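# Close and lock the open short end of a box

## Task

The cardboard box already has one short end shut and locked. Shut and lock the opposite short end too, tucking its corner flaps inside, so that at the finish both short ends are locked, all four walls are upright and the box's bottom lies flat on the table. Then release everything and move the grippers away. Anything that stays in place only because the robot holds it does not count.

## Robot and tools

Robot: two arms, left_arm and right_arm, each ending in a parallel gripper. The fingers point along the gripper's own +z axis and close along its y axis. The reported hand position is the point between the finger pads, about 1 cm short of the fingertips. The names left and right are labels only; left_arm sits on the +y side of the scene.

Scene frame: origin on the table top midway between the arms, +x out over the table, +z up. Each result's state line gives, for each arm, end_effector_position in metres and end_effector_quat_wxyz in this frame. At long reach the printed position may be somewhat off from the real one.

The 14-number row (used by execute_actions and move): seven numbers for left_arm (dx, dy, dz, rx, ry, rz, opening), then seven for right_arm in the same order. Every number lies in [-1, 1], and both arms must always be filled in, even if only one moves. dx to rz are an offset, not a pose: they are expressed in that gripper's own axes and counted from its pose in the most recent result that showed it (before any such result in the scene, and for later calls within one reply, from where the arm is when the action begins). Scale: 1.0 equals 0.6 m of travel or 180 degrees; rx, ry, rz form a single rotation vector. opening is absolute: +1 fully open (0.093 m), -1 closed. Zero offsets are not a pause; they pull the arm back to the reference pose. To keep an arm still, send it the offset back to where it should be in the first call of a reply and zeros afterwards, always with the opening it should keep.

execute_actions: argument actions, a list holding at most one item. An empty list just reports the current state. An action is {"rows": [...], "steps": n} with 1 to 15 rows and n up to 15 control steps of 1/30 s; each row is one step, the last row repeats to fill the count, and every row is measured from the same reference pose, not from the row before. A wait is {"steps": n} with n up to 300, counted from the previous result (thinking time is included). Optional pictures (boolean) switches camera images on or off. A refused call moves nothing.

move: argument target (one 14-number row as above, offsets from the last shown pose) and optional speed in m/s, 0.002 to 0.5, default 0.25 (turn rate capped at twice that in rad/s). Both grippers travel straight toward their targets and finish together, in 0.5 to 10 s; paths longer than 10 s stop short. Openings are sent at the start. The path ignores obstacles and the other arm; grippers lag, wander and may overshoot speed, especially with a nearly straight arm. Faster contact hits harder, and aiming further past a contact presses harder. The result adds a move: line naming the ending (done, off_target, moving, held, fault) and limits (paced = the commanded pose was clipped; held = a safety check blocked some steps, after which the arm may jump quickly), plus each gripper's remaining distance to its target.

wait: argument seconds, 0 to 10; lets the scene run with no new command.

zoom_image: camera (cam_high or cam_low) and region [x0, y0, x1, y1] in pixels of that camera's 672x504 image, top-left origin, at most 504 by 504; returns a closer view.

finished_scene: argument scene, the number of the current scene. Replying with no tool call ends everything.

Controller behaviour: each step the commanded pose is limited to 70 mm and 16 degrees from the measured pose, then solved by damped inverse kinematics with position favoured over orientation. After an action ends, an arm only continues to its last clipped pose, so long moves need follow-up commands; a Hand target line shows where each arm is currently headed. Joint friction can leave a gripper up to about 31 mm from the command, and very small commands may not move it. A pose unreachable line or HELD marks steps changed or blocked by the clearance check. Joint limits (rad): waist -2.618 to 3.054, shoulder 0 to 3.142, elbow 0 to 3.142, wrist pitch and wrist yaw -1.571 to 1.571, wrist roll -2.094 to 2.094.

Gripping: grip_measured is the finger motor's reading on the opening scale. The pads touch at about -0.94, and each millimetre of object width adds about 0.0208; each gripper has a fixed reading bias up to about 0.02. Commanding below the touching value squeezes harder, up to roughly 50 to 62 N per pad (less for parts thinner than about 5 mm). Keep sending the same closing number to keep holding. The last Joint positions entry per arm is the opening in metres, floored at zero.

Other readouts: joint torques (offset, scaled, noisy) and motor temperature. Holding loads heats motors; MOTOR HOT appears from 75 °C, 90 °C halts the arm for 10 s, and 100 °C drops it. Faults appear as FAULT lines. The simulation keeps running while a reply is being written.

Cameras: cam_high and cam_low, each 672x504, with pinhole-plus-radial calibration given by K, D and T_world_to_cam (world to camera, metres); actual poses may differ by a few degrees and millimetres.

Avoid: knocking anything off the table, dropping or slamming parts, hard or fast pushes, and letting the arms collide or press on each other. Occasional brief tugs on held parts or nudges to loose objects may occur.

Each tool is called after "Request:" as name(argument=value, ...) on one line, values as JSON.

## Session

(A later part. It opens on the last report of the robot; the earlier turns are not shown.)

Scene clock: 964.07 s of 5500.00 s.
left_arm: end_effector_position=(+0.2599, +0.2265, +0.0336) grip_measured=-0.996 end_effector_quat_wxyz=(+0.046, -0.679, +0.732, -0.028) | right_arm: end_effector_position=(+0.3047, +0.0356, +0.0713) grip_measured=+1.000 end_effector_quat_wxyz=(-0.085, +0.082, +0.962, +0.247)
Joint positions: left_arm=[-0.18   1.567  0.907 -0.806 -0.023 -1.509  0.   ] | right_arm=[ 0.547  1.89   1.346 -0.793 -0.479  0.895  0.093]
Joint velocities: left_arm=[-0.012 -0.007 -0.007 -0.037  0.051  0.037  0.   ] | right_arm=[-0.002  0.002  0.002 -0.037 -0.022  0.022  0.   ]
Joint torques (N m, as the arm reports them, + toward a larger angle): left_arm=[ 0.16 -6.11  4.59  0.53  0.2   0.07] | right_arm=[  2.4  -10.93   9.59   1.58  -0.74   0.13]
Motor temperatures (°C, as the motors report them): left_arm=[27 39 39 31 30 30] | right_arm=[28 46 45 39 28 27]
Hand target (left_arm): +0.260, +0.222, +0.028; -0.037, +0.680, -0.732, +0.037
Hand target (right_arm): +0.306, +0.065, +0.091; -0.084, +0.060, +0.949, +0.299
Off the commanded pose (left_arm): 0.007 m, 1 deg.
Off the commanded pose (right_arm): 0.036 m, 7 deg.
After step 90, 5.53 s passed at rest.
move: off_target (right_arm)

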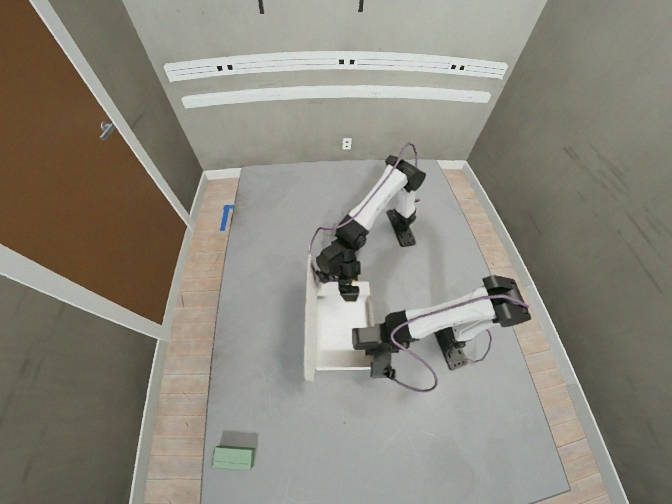

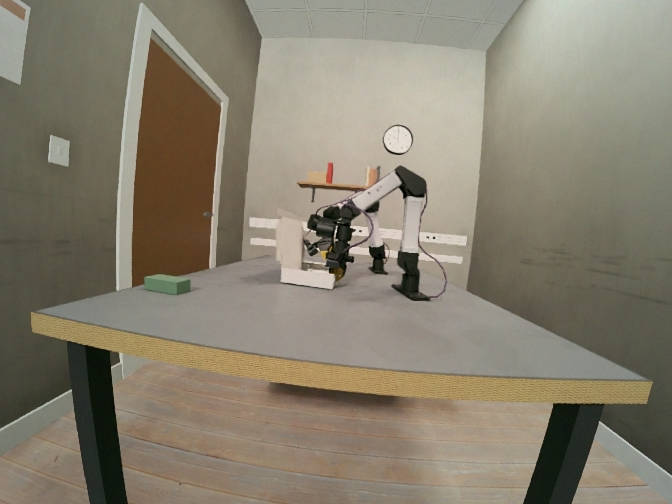

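Request:
move(target=[0,0,0.01,0,0,0,-1, 0.02,0.0,0.0,-0.02,0,0,0.0], speed=0.02)

Request:
zoom_image(camera="cam_high", region=[290,230,410,340])

Request:
zoom_image(camera="cam_low", region=[270,200,390,300])

Scene clock: 976.77 s of 5500.00 s.
left_arm: end_effector_position=(+0.2576, +0.2342, +0.0336) grip_measured=-0.996 end_effector_quat_wxyz=(+0.054, -0.679, +0.732, -0.012) | right_arm: end_effector_position=(+0.2957, +0.0196, +0.0592) grip_measured=+0.003 end_effector_quat_wxyz=(-0.080, +0.095, +0.965, +0.230)
Joint positions: left_arm=[-0.173  1.567  0.907 -0.816 -0.057 -1.5    0.   ] | right_arm=[ 0.542  1.85   1.256 -0.759 -0.445  0.908  0.045]
Joint velocities: left_arm=[-0.012  0.002  0.007 -0.007  0.007 -0.037  0.   ] | right_arm=[-0.022 -0.017  0.002 -0.022 -0.007 -0.007  0.   ]
Joint torques (N m, as the arm reports them, + toward a larger angle): left_arm=[-0.34 -6.13  4.72  0.66  0.21 -0.07] | right_arm=[  0.76 -12.82   5.81   1.5   -0.74   0.1 ]
Motor temperatures (°C, as the motors report them): left_arm=[27 39 39 31 30 30] | right_arm=[28 47 46 39 28 27]
Hand target (left_arm): +0.260, +0.227, +0.028; -0.046, +0.679, -0.732, +0.027
Hand target (right_arm): +0.293, +0.036, +0.074; -0.084, +0.083, +0.954, +0.275
Off the commanded pose (left_arm): 0.010 m, 2 deg.
Off the commanded pose (right_arm): 0.023 m, 6 deg.
After step 90, 7.90 s passed at rest.
move: off_target (right_arm)

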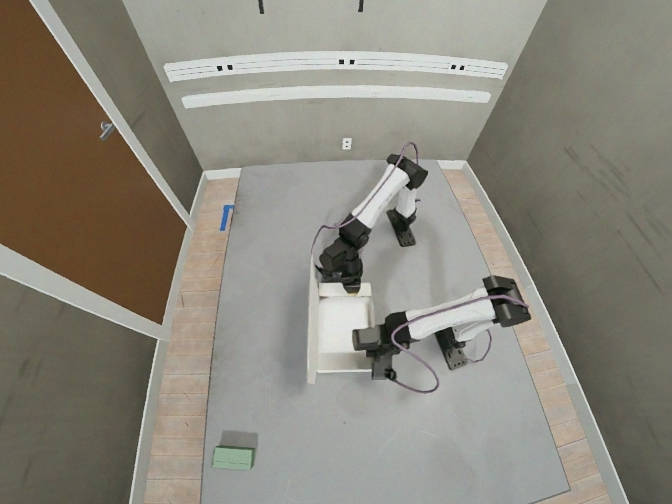

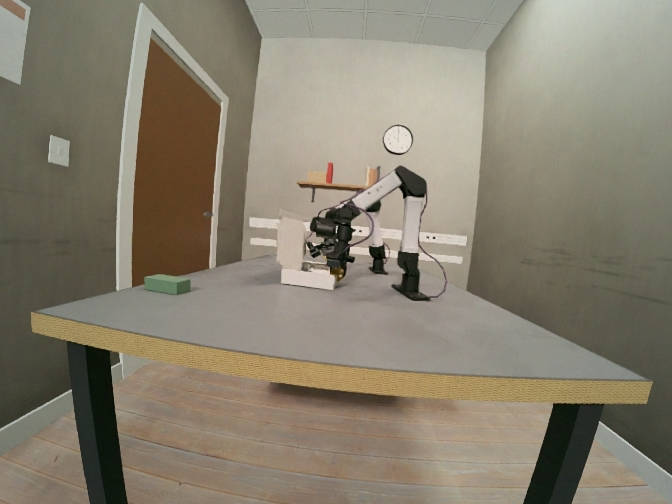

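Region (290, 230, 410, 340) of cam_high's 672x504 image, scaled by 4.200, with more detail than that image has; it fills the top 462 rows of this view, and the rest is white.

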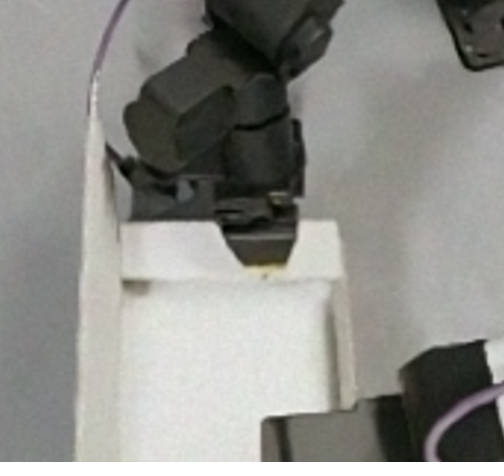

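Region (270, 200, 390, 300) of cam_low's 672x504 image, scaled by 4.200, with more detail than that image has.

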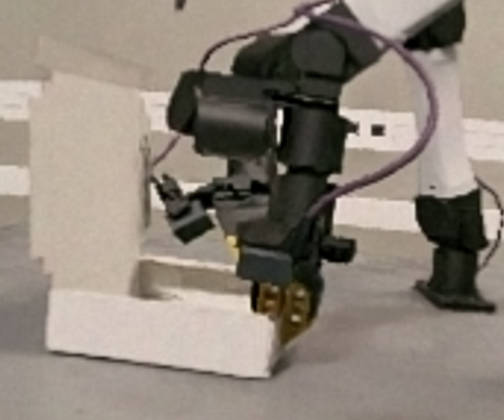

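Request:
move(target=[0,0,0.01,0,0,0,-1, 0.0,0.01,0.04,0.147,-0.04,-0.06,0.0], speed=0.04)

Request:
zoom_image(camera="cam_high", region=[290,230,410,340])

Request:
zoom_image(camera="cam_low", region=[270,200,390,300])

Scene clock: 999.57 s of 5500.00 s.
left_arm: end_effector_position=(+0.2566, +0.2353, +0.0336) grip_measured=-0.996 end_effector_quat_wxyz=(+0.055, -0.679, +0.732, -0.008) | right_arm: end_effector_position=(+0.3009, +0.0312, +0.0493) grip_measured=+0.002 end_effector_quat_wxyz=(-0.005, +0.013, +1.000, +0.015)
Joint positions: left_arm=[-0.173  1.567  0.907 -0.82  -0.064 -1.501  0.   ] | right_arm=[ 0.729  2.072  1.618 -1.101 -0.026  0.876  0.045]
Joint velocities: left_arm=[-0.007 -0.007  0.007  0.007 -0.095 -0.051  0.   ] | right_arm=[-0.012  0.002  0.007 -0.007 -0.051  0.007  0.   ]
Joint torques (N m, as the arm reports them, + toward a larger angle): left_arm=[ 0.32 -6.15  4.58  0.59 -0.13  0.05] | right_arm=[  1.51 -10.13   7.25   0.43   0.03  -0.1 ]
Motor temperatures (°C, as the motors report them): left_arm=[27 39 40 31 30 30] | right_arm=[28 49 44 39 28 27]
Hand target (left_arm): +0.258, +0.234, +0.028; -0.054, +0.679, -0.732, +0.012
Hand target (right_arm): +0.295, +0.036, +0.042; -0.014, -0.001, +1.000, +0.005
Off the commanded pose (left_arm): 0.006 m, 0 deg.
Off the commanded pose (right_arm): 0.012 m, 3 deg.
After step 90, 13.13 s passed at rest.
move: off_target (right_arm)

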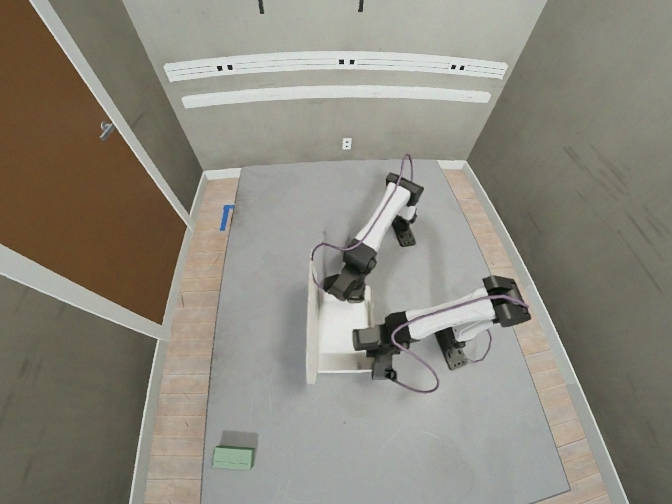

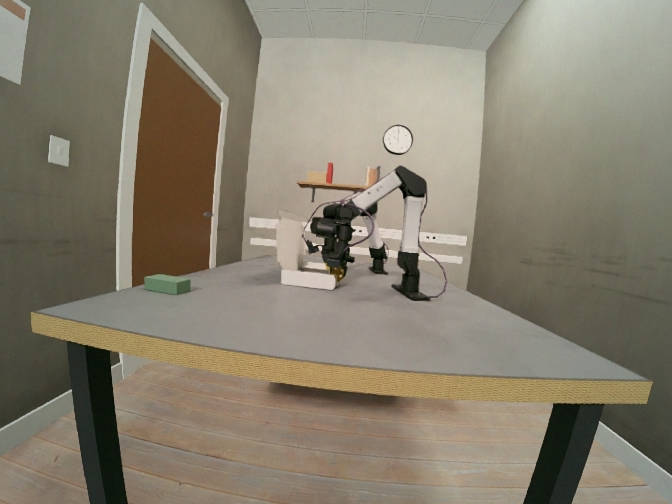

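Region (290, 230, 410, 340) of cam_high's 672x504 image, scaled by 4.200, with more detail than that image has; it fills the top 462 rows of this view, and the rest is white.

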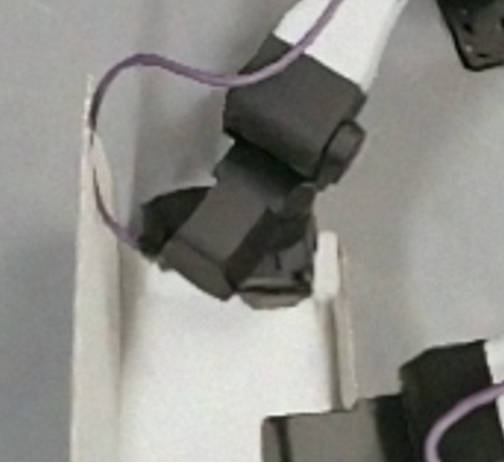

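Region (270, 200, 390, 300) of cam_low's 672x504 image, scaled by 4.200, with more detail than that image has.

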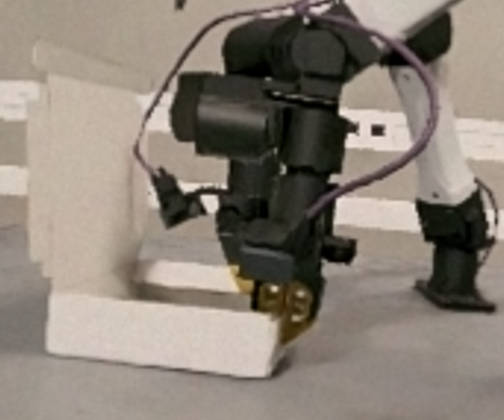

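Panel is tilting down. Descend further.

Request:
move(target=[0,0,0.01,0,0,0,-1, 0.0,0.0,0.055,0,0,0,0.0], speed=0.02)

Request:
zoom_image(camera="cam_low", region=[270,200,390,300])

Scene clock: 1010.47 s of 5500.00 s.
left_arm: end_effector_position=(+0.2565, +0.2354, +0.0336) grip_measured=-0.996 end_effector_quat_wxyz=(+0.055, -0.679, +0.732, -0.008) | right_arm: end_effector_position=(+0.3029, +0.0332, +0.0355) grip_measured=+0.002 end_effector_quat_wxyz=(+0.004, +0.013, +1.000, +0.024)
Joint positions: left_arm=[-0.173  1.567  0.907 -0.82  -0.064 -1.501  0.   ] | right_arm=[ 0.729  2.072  1.561 -1.018 -0.026  0.876  0.045]
Joint velocities: left_arm=[0.007 0.007 0.012 0.037 0.066 0.007 0.   ] | right_arm=[-0.002  0.012 -0.007  0.051  0.037 -0.022  0.001]
Joint torques (N m, as the arm reports them, + toward a larger angle): left_arm=[ 0.2  -6.15  4.53  0.59 -0.23  0.08] | right_arm=[-0.01 -9.84  4.45  0.92  0.06  0.03]
Motor temperatures (°C, as the motors report them): left_arm=[27 39 40 31 30 30] | right_arm=[28 49 44 38 28 27]
Hand target (left_arm): +0.257, +0.236, +0.028; -0.055, +0.679, -0.732, +0.008
Hand target (right_arm): +0.300, +0.032, +0.017; -0.005, +0.013, +1.000, +0.014
Off the commanded pose (left_arm): 0.006 m, 0 deg.
Off the commanded pose (right_arm): 0.019 m, 1 deg.
After step 90, 6.03 s passed at rest.
move: off_target (right_arm)

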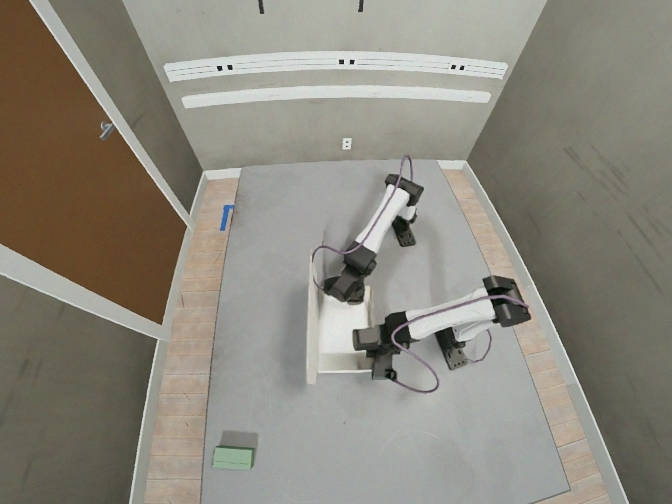

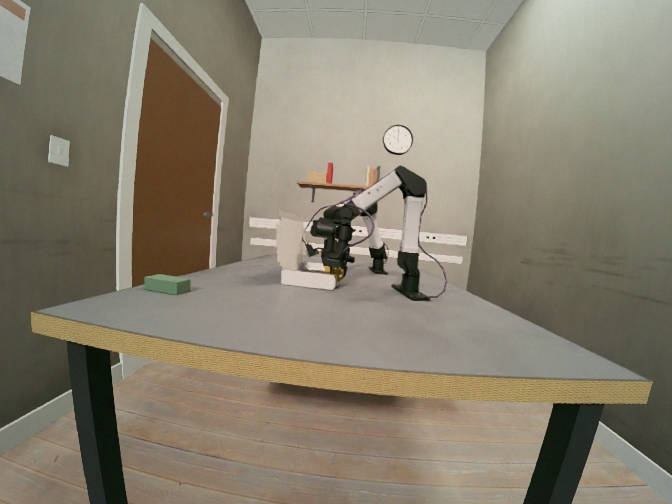

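Region (270, 200, 390, 300) of cam_low's 672x504 image, scaled by 4.200, with more detail than that image has.

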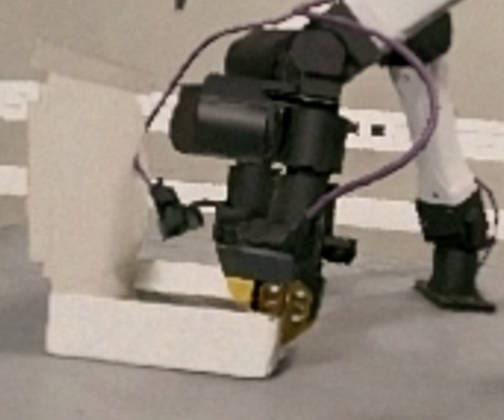

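Close gradually while moving centre −y and down.

Request:
move(target=[0,0,0.01,0,0,0,-1, 0.0,-0.02,0.03,0,0,0,-0.5], speed=0.02)

Request:
move(target=[0,0,0,0,0,0,-1, 0.0,-0.015,0.02,0,0,0,-1], speed=0.02)

Request:
zoom_image(camera="cam_low", region=[270,200,390,300])

Request:
zoom_image(camera="cam_high", region=[290,230,410,340])

Scene clock: 1018.97 s of 5500.00 s.
left_arm: end_effector_position=(+0.2554, +0.2376, +0.0336) grip_measured=-0.996 end_effector_quat_wxyz=(+0.056, -0.683, +0.728, -0.003) | right_arm: end_effector_position=(+0.3024, +0.0263, +0.0313) grip_measured=-0.497 end_effector_quat_wxyz=(+0.009, +0.015, +1.000, +0.025)
Joint positions: left_arm=[-0.17   1.567  0.907 -0.825 -0.073 -1.508  0.   ] | right_arm=[ 0.721  2.048  1.508 -0.98  -0.02   0.873  0.021]
Joint velocities: left_arm=[ 0.007 -0.002  0.002  0.007  0.022 -0.081  0.   ] | right_arm=[ 0.002 -0.012 -0.012 -0.007 -0.022 -0.007 -0.001]
Joint torques (N m, as the arm reports them, + toward a larger angle): left_arm=[ 0.   -6.14  4.59  0.57 -0.12  0.14] | right_arm=[ -1.23 -11.34   3.57   1.     0.01  -0.11]
Motor temperatures (°C, as the motors report them): left_arm=[27 39 40 31 30 30] | right_arm=[27 49 43 38 28 27]
Hand target (left_arm): +0.257, +0.236, +0.028; -0.055, +0.680, -0.731, +0.007
Hand target (right_arm): +0.302, +0.022, +0.017; +0.004, +0.013, +1.000, +0.024
Off the commanded pose (left_arm): 0.006 m, 1 deg.
Off the commanded pose (right_arm): 0.015 m, 1 deg.
After step 90, 4.20 s passed at rest.
move: off_target (right_arm)

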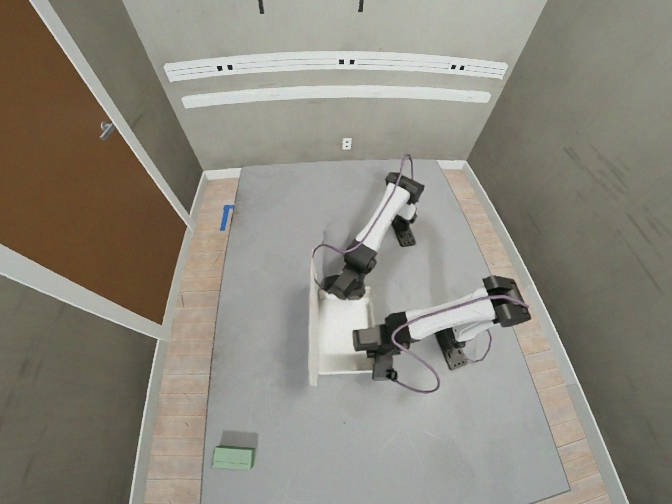

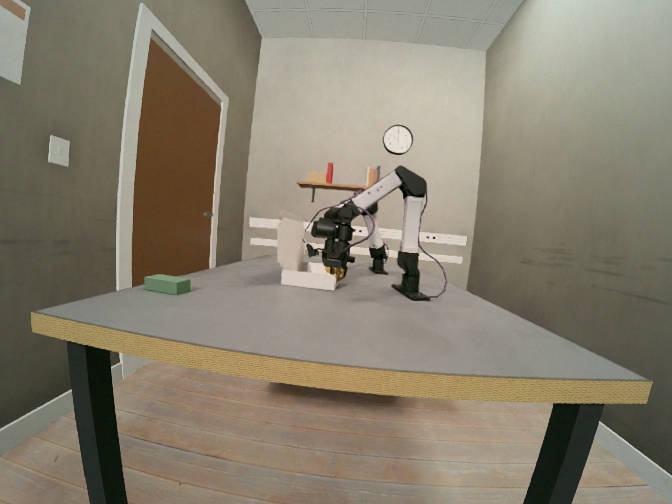

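Scene clock: 1019.93 s of 5500.00 s.
left_arm: end_effector_position=(+0.2536, +0.2383, +0.0335) grip_measured=-0.996 end_effector_quat_wxyz=(+0.054, -0.688, +0.724, -0.000) | right_arm: end_effector_position=(+0.3038, +0.0211, +0.0307) grip_measured=-0.969 end_effector_quat_wxyz=(+0.016, +0.031, +0.999, +0.021)
Joint positions: left_arm=[-0.169  1.567  0.907 -0.832 -0.075 -1.519  0.   ] | right_arm=[ 0.717  2.036  1.486 -0.969 -0.002  0.899  0.   ]
Joint velocities: left_arm=[ 0.007  0.007 -0.012  0.037 -0.022 -0.081  0.   ] | right_arm=[ 0.007  0.017  0.002 -0.037 -0.022  0.007  0.   ]
Joint torques (N m, as the arm reports them, + toward a larger angle): left_arm=[ 0.14 -7.01  5.69  0.39 -0.15  0.16] | right_arm=[ -1.21 -11.67   3.34   1.04  -0.09  -0.33]
Motor temperatures (°C, as the motors report them): left_arm=[27 39 40 31 30 30] | right_arm=[27 49 43 38 28 27]
Hand target (left_arm): +0.255, +0.238, +0.034; -0.056, +0.683, -0.728, +0.003
Hand target (right_arm): +0.302, +0.018, +0.019; +0.009, +0.016, +1.000, +0.024
Off the commanded pose (left_arm): 0.002 m, 1 deg.
Off the commanded pose (right_arm): 0.012 m, 2 deg.
move: off_target (right_arm)

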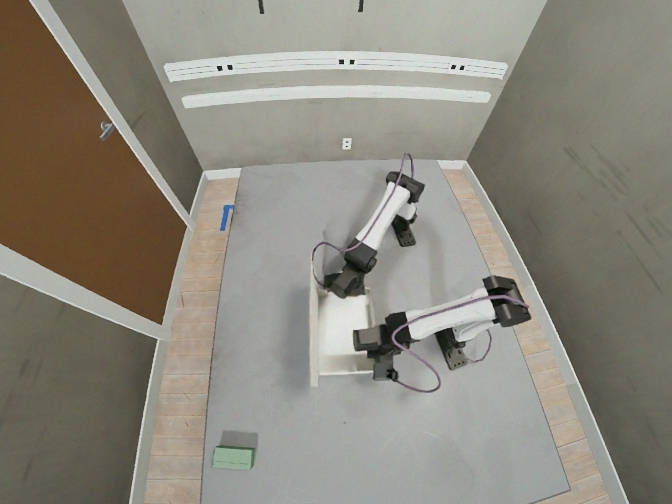

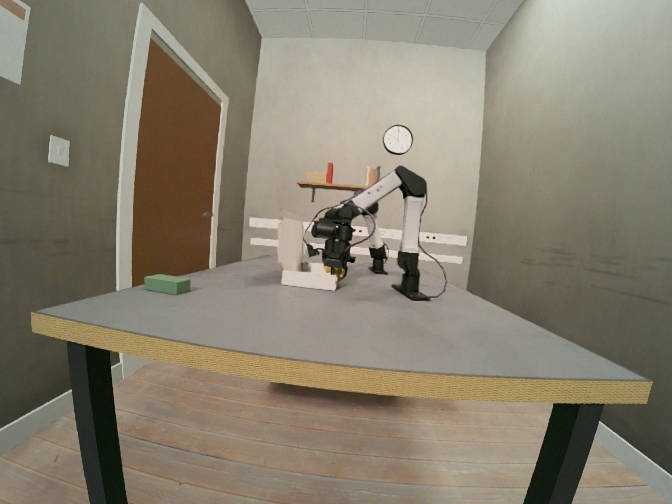

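Region (270, 200, 390, 300) of cam_low's 672x504 image, scaled by 4.200, with more detail than that image has.

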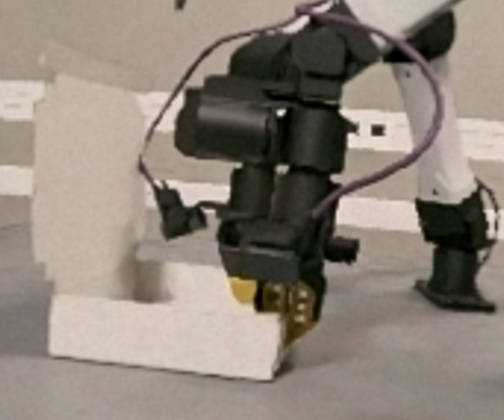

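Region (290, 230, 410, 340) of cam_high's 672x504 image, scaled by 4.200, with more detail than that image has; it fills the top 462 rows of this view, and the rest is white.

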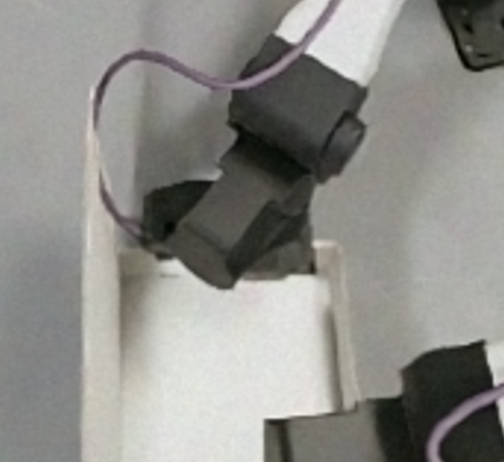

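Request:
move(target=[0,0,-0.02,0,0,0,-0.2, 0,0,0.035,0,0,0,-0.55], speed=0.02)

Request:
move(target=[0,0,-0.12,0,0,0,-0.2, 0,0,0.01,0,0,0,-1], speed=0.08)

Request:
move(target=[0,0.15,0,0,0,0,-0.2, 0,0,0,0,0,0,-0.3], speed=0.1)

Request:
move(target=[0,0,0,0,0,0,-0.2, 0.1,-0.1,-0.15,0,0,0,-0.3], speed=0.002)

Scene clock: 1033.17 s of 5500.00 s.
left_arm: end_effector_position=(+0.2491, +0.2383, +0.0358) grip_measured=-0.202 end_effector_quat_wxyz=(+0.046, -0.688, +0.724, +0.008) | right_arm: end_effector_position=(+0.3054, +0.0224, +0.0176) grip_measured=-0.552 end_effector_quat_wxyz=(+0.018, +0.031, +0.999, +0.022)
Joint positions: left_arm=[-0.169  1.567  0.919 -0.867 -0.075 -1.52   0.035] | right_arm=[ 0.717  2.056  1.461 -0.919 -0.001  0.9    0.019]
Joint velocities: left_arm=[-0.012  0.002  0.002  0.007 -0.051 -0.022 -0.001] | right_arm=[-0.002 -0.007  0.002 -0.007  0.037 -0.037  0.001]
Joint torques (N m, as the arm reports them, + toward a larger angle): left_arm=[-0.06 -9.69  6.75  0.21 -0.25  0.02] | right_arm=[ -0.15 -11.5    4.97   0.8    0.04  -0.01]
Motor temperatures (°C, as the motors report them): left_arm=[27 40 40 31 30 30] | right_arm=[27 50 42 37 28 27]
Hand target (left_arm): +0.253, +0.237, +0.045; -0.054, +0.688, -0.724, +0.000
Hand target (right_arm): +0.304, +0.022, +0.010; +0.016, +0.031, +0.999, +0.021
Off the commanded pose (left_arm): 0.010 m, 1 deg.
Off the commanded pose (right_arm): 0.008 m, 0 deg.
After step 90, 8.93 s passed at rest.
move: done

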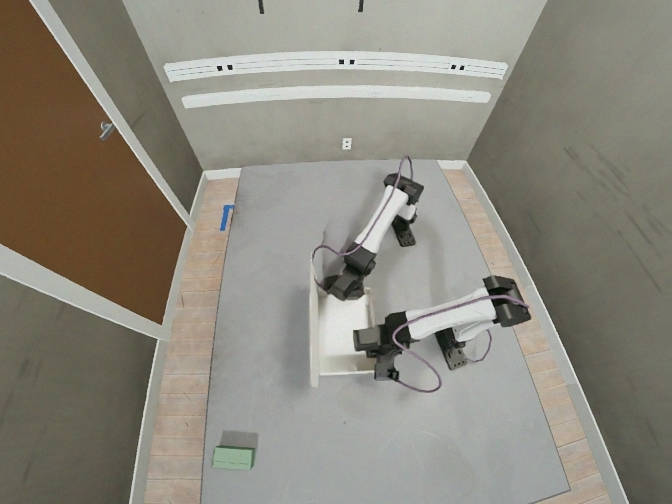

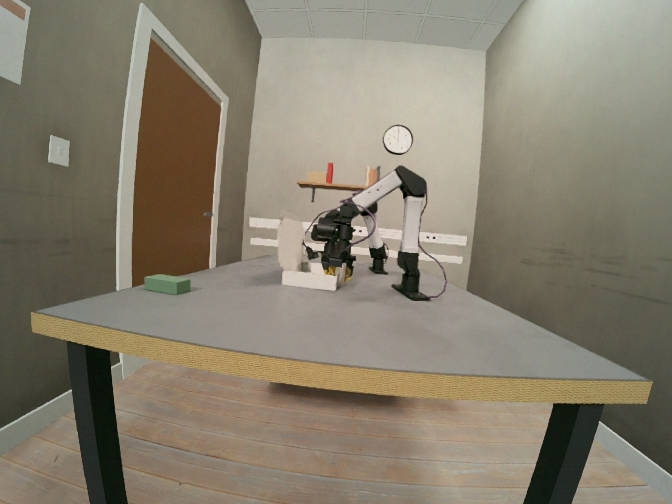

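Scene clock: 1034.60 s of 5500.00 s.
left_arm: end_effector_position=(+0.2439, +0.2365, +0.1005) grip_measured=-0.202 end_effector_quat_wxyz=(+0.040, -0.690, +0.723, +0.013) | right_arm: end_effector_position=(+0.3054, +0.0218, +0.0176) grip_measured=-0.969 end_effector_quat_wxyz=(+0.019, +0.031, +0.999, +0.021)
Joint positions: left_arm=[-0.176  1.491  1.114 -1.154 -0.075 -1.532  0.035] | right_arm=[ 0.717  2.056  1.461 -0.921  0.002  0.9    0.   ]
Joint velocities: left_arm=[ 0.002 -0.002 -0.007  0.022  0.095 -0.022  0.001] | right_arm=[ 0.017 -0.007 -0.012  0.007  0.007 -0.022  0.   ]
Joint torques (N m, as the arm reports them, + toward a larger angle): left_arm=[-0.71 -8.27  7.06  0.17 -0.2  -0.01] | right_arm=[ -0.29 -11.65   5.34   0.84   0.05   0.  ]
Motor temperatures (°C, as the motors report them): left_arm=[27 40 41 31 30 30] | right_arm=[27 50 42 37 28 27]
Hand target (left_arm): +0.245, +0.233, +0.108; -0.046, +0.688, -0.724, -0.008
Hand target (right_arm): +0.306, +0.023, +0.012; +0.018, +0.031, +0.999, +0.022
Off the commanded pose (left_arm): 0.008 m, 1 deg.
Off the commanded pose (right_arm): 0.006 m, 0 deg.
move: done

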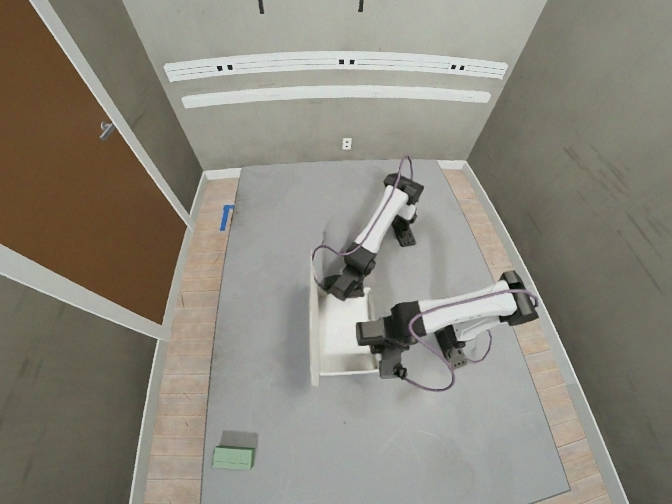

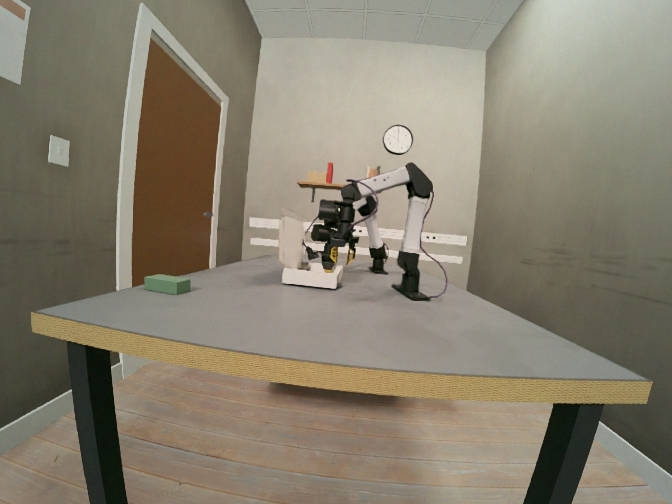

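Scene clock: 1035.87 s of 5500.00 s.
left_arm: end_effector_position=(+0.1617, +0.2397, +0.0999) grip_measured=-0.202 end_effector_quat_wxyz=(+0.046, -0.688, +0.724, +0.008) | right_arm: end_effector_position=(+0.3054, +0.0218, +0.0176) grip_measured=-0.302 end_effector_quat_wxyz=(+0.019, +0.031, +0.999, +0.021)
Joint positions: left_arm=[-0.162  1.144  0.855 -1.224 -0.075 -1.514  0.035] | right_arm=[ 0.717  2.056  1.461 -0.921  0.002  0.9    0.031]
Joint velocities: left_arm=[ 0.007  0.007 -0.007 -0.022 -0.037  0.007 -0.001] | right_arm=[ 0.007 -0.012  0.002 -0.007 -0.022 -0.066  0.   ]
Joint torques (N m, as the arm reports them, + toward a larger angle): left_arm=[ 1.2  -4.82  4.68  0.13 -0.2   0.12] | right_arm=[ -0.17 -12.42   6.11   0.63   0.07  -0.01]
Motor temperatures (°C, as the motors report them): left_arm=[27 40 41 31 30 30] | right_arm=[27 50 42 37 28 27]
Hand target (left_arm): +0.154, +0.242, +0.098; -0.040, +0.690, -0.723, -0.013
Hand target (right_arm): +0.305, +0.022, +0.018; +0.019, +0.031, +0.999, +0.021
Off the commanded pose (left_arm): 0.008 m, 1 deg.
Off the commanded pose (right_arm): 0.000 m, 0 deg.
move: done

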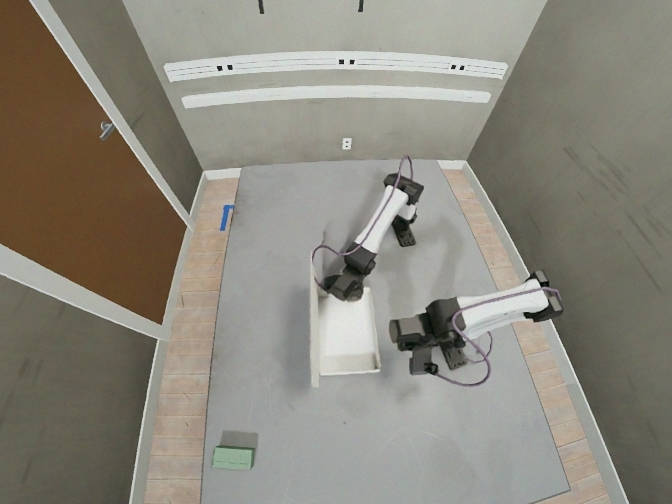

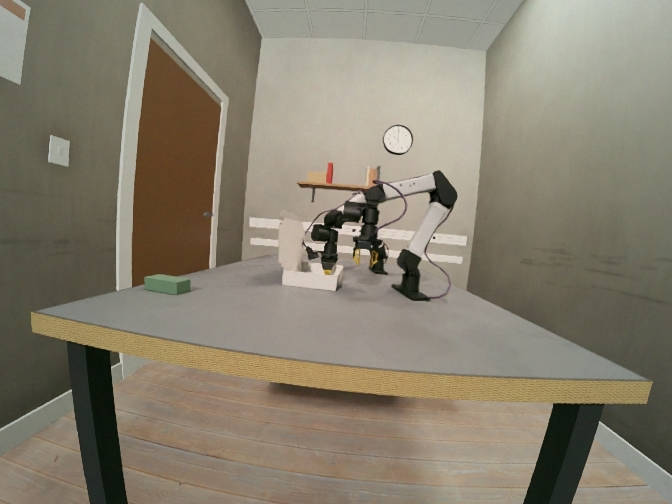

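Scene clock: 1046.07 s of 5500.00 s.
left_arm: end_effector_position=(+0.1617, +0.2397, +0.0999) grip_measured=-0.202 end_effector_quat_wxyz=(+0.046, -0.688, +0.724, +0.008) | right_arm: end_effector_position=(+0.3019, +0.0179, +0.0294) grip_measured=-0.302 end_effector_quat_wxyz=(+0.024, +0.031, +0.999, +0.027)
Joint positions: left_arm=[-0.162  1.144  0.855 -1.224 -0.075 -1.514  0.035] | right_arm=[ 0.717  2.007  1.438 -0.93   0.002  0.9    0.031]
Joint velocities: left_arm=[ 0.007 -0.007  0.012  0.037 -0.095 -0.007 -0.001] | right_arm=[-0.002 -0.027 -0.022 -0.037 -0.007  0.007  0.   ]
Joint torques (N m, as the arm reports them, + toward a larger angle): left_arm=[ 0.19 -2.84  5.99  0.29 -0.18  0.04] | right_arm=[  0.14 -13.82   4.64   0.49   0.07   0.02]
Motor temperatures (°C, as the motors report them): left_arm=[27 39 41 31 30 30] | right_arm=[27 53 42 37 28 27]
Hand target (left_arm): +0.162, +0.240, +0.100; -0.046, +0.688, -0.724, -0.008
Hand target (right_arm): +0.295, +0.012, +0.031; +0.019, +0.031, +0.999, +0.021
Off the commanded pose (left_arm): 0.000 m, 0 deg.
Off the commanded pose (right_arm): 0.112 m, 1 deg.
move: off_target (right_arm; path cut at 10 s)

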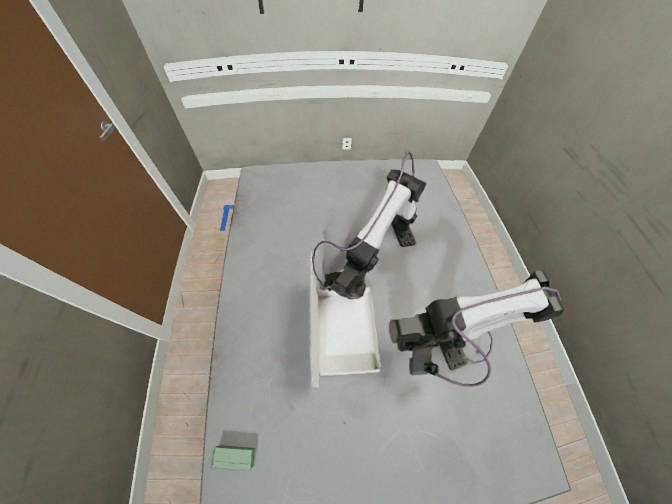

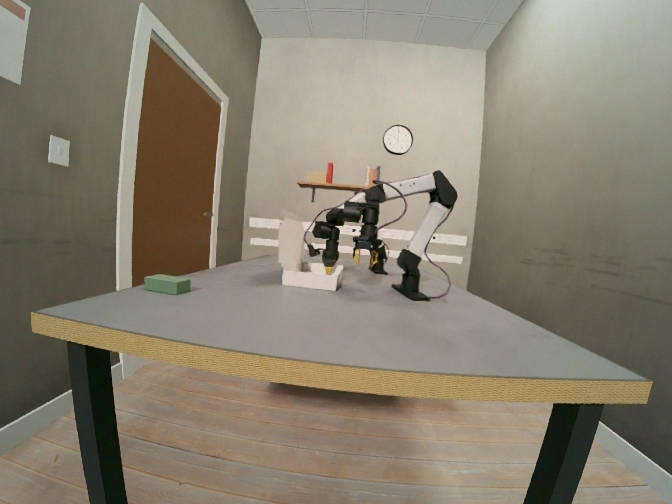

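Request:
move(target=[0,0,0,0,0,0,-0.2, 0,0.005,-0.13,0,0,0,-0.3], speed=0.08)

Request:
move(target=[0,0,0,0,0,0,-0.2, 0.15,-0.25,0,0,0,0,-0.3], speed=0.15)

Request:
zoom_image(camera="cam_high", region=[290,250,410,390])

Request:
zoom_image(camera="cam_low", region=[270,200,390,300])

Scene clock: 1056.33 s of 5500.00 s.
left_arm: end_effector_position=(+0.1617, +0.2397, +0.0999) grip_measured=-0.202 end_effector_quat_wxyz=(+0.046, -0.688, +0.724, +0.008) | right_arm: end_effector_position=(+0.2986, +0.0142, +0.0957) grip_measured=-0.302 end_effector_quat_wxyz=(+0.017, +0.031, +0.999, +0.019)
Joint positions: left_arm=[-0.162  1.144  0.855 -1.224 -0.075 -1.514  0.035] | right_arm=[ 0.717  1.956  1.634 -1.199  0.002  0.9    0.031]
Joint velocities: left_arm=[ 0.002 -0.002 -0.012 -0.022 -0.081  0.022 -0.001] | right_arm=[-0.007 -0.002 -0.002 -0.022  0.051 -0.037 -0.001]
Joint torques (N m, as the arm reports them, + toward a larger angle): left_arm=[ 0.11 -2.79  5.95  0.29 -0.22  0.06] | right_arm=[  0.16 -13.11   8.04   0.45   0.08   0.04]
Motor temperatures (°C, as the motors report them): left_arm=[27 38 41 31 30 30] | right_arm=[27 54 42 36 28 27]
Hand target (left_arm): +0.162, +0.240, +0.100; -0.046, +0.688, -0.724, -0.008
Hand target (right_arm): +0.298, +0.017, +0.107; +0.024, +0.031, +0.999, +0.027
Off the commanded pose (left_arm): 0.000 m, 0 deg.
Off the commanded pose (right_arm): 0.012 m, 1 deg.
After step 90, 5.73 s passed at rest.
move: off_target (right_arm)

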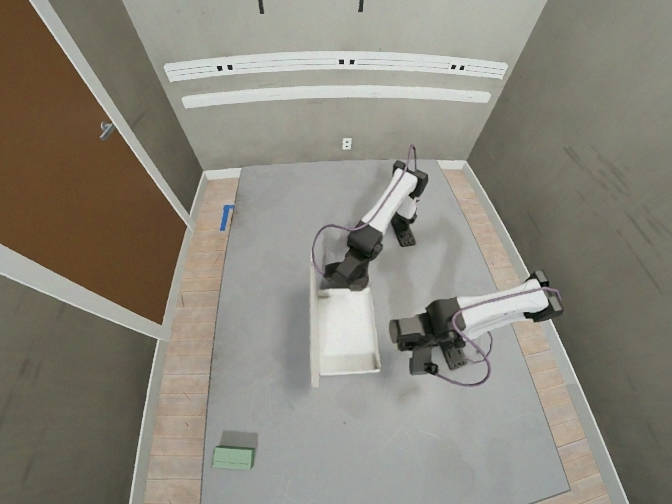

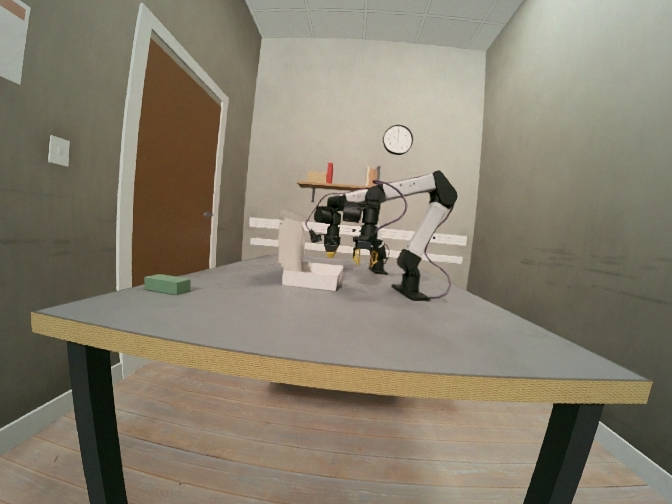

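Scene clock: 1057.87 s of 5500.00 s.
left_arm: end_effector_position=(+0.1617, +0.2397, +0.0999) grip_measured=-0.202 end_effector_quat_wxyz=(+0.046, -0.688, +0.724, +0.008) | right_arm: end_effector_position=(+0.2028, -0.1275, +0.0860) grip_measured=-0.302 end_effector_quat_wxyz=(+0.018, +0.032, +0.999, +0.016)
Joint positions: left_arm=[-0.162  1.144  0.855 -1.224 -0.075 -1.514  0.035] | right_arm=[ 0.606  1.319  0.916 -1.119  0.002  0.79   0.031]
Joint velocities: left_arm=[0.002 0.007 0.012 0.051 0.007 0.007 0.   ] | right_arm=[-0.007 -0.007 -0.002 -0.095 -0.037 -0.11  -0.001]
Joint torques (N m, as the arm reports them, + toward a larger angle): left_arm=[ 0.12 -3.01  6.07  0.26 -0.18  0.01] | right_arm=[-1.39 -6.16  5.32  0.68  0.04 -0.08]
Motor temperatures (°C, as the motors report them): left_arm=[27 38 42 31 30 30] | right_arm=[27 54 42 36 28 27]
Hand target (left_arm): +0.162, +0.240, +0.100; -0.046, +0.688, -0.724, -0.008
Hand target (right_arm): +0.201, -0.131, +0.085; +0.017, +0.031, +0.999, +0.018
Off the commanded pose (left_arm): 0.000 m, 0 deg.
Off the commanded pose (right_arm): 0.004 m, 0 deg.
move: done

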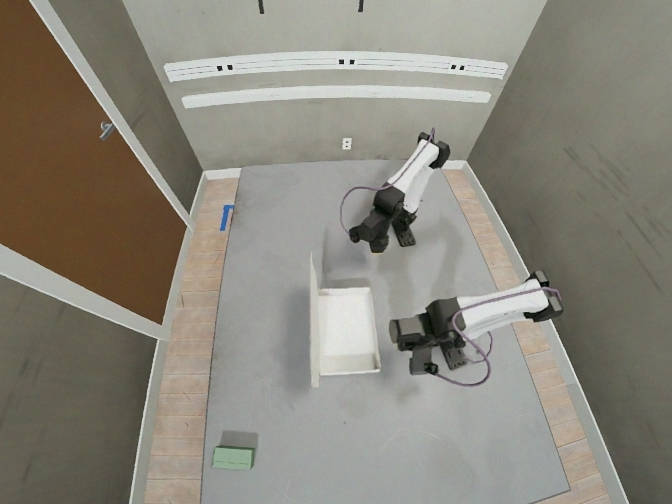

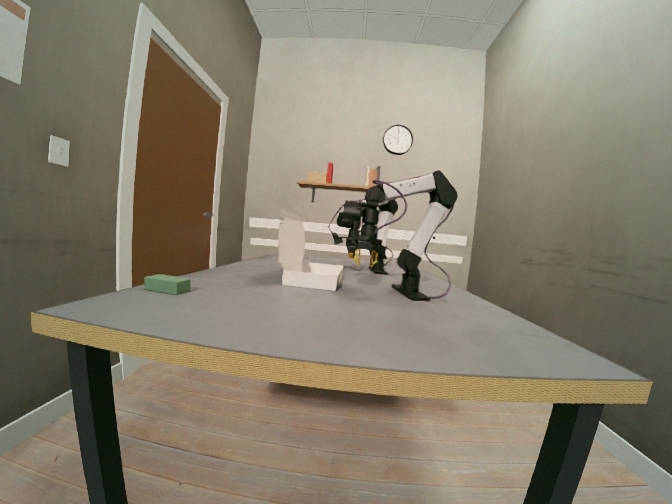

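Region (290, 250, 410, 390) of cam_high's 672x504 image, scaled by 3.600, with more detail than that image has; it fills the left 432 columns of this view, and the rest is white.

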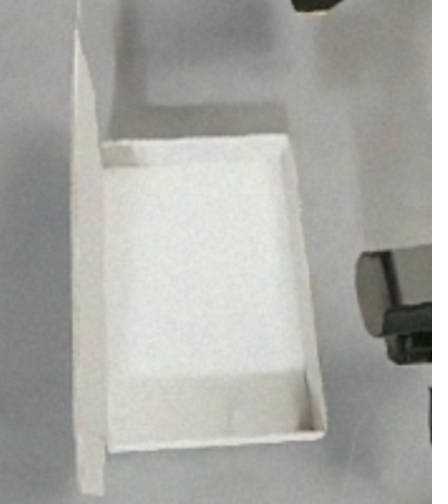

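Region (270, 200, 390, 300) of cam_low's 672x504 image, scaled by 4.200, with more detail than that image has.

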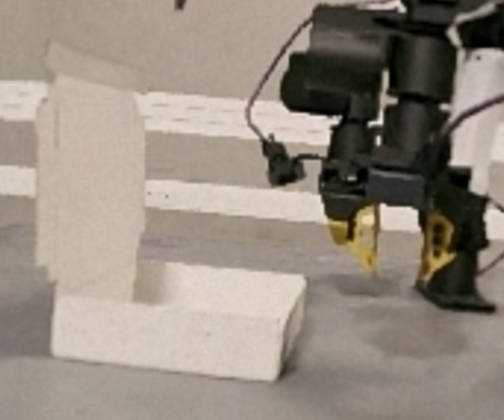

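Request:
zoom_image(camera="cam_high", region=[305,275,385,315])

Request:
zoom_image(camera="cam_low", region=[280,245,360,295])

Region (305, 275, 385, 315) of cam_high's 672x504 image, scaled by 6.300, with more detail than that image has.

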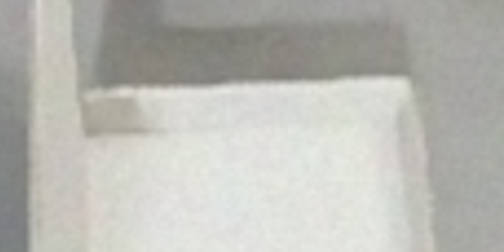

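Region (280, 245, 360, 295) of cam_low's 672x504 image, scaled by 6.300, with more detail than that image has; it fills the top 315 rows of this view, and the rest is white.

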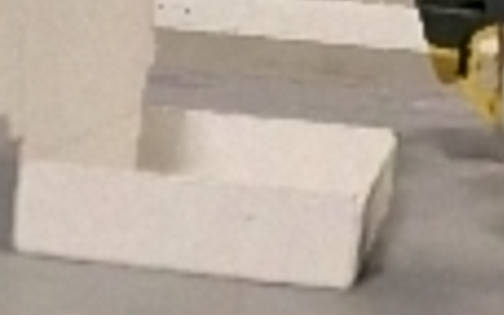

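Soft shadow; slots hidden. Done.

Request:
finished_scene(scene=1)

The scene is finished: the task was done.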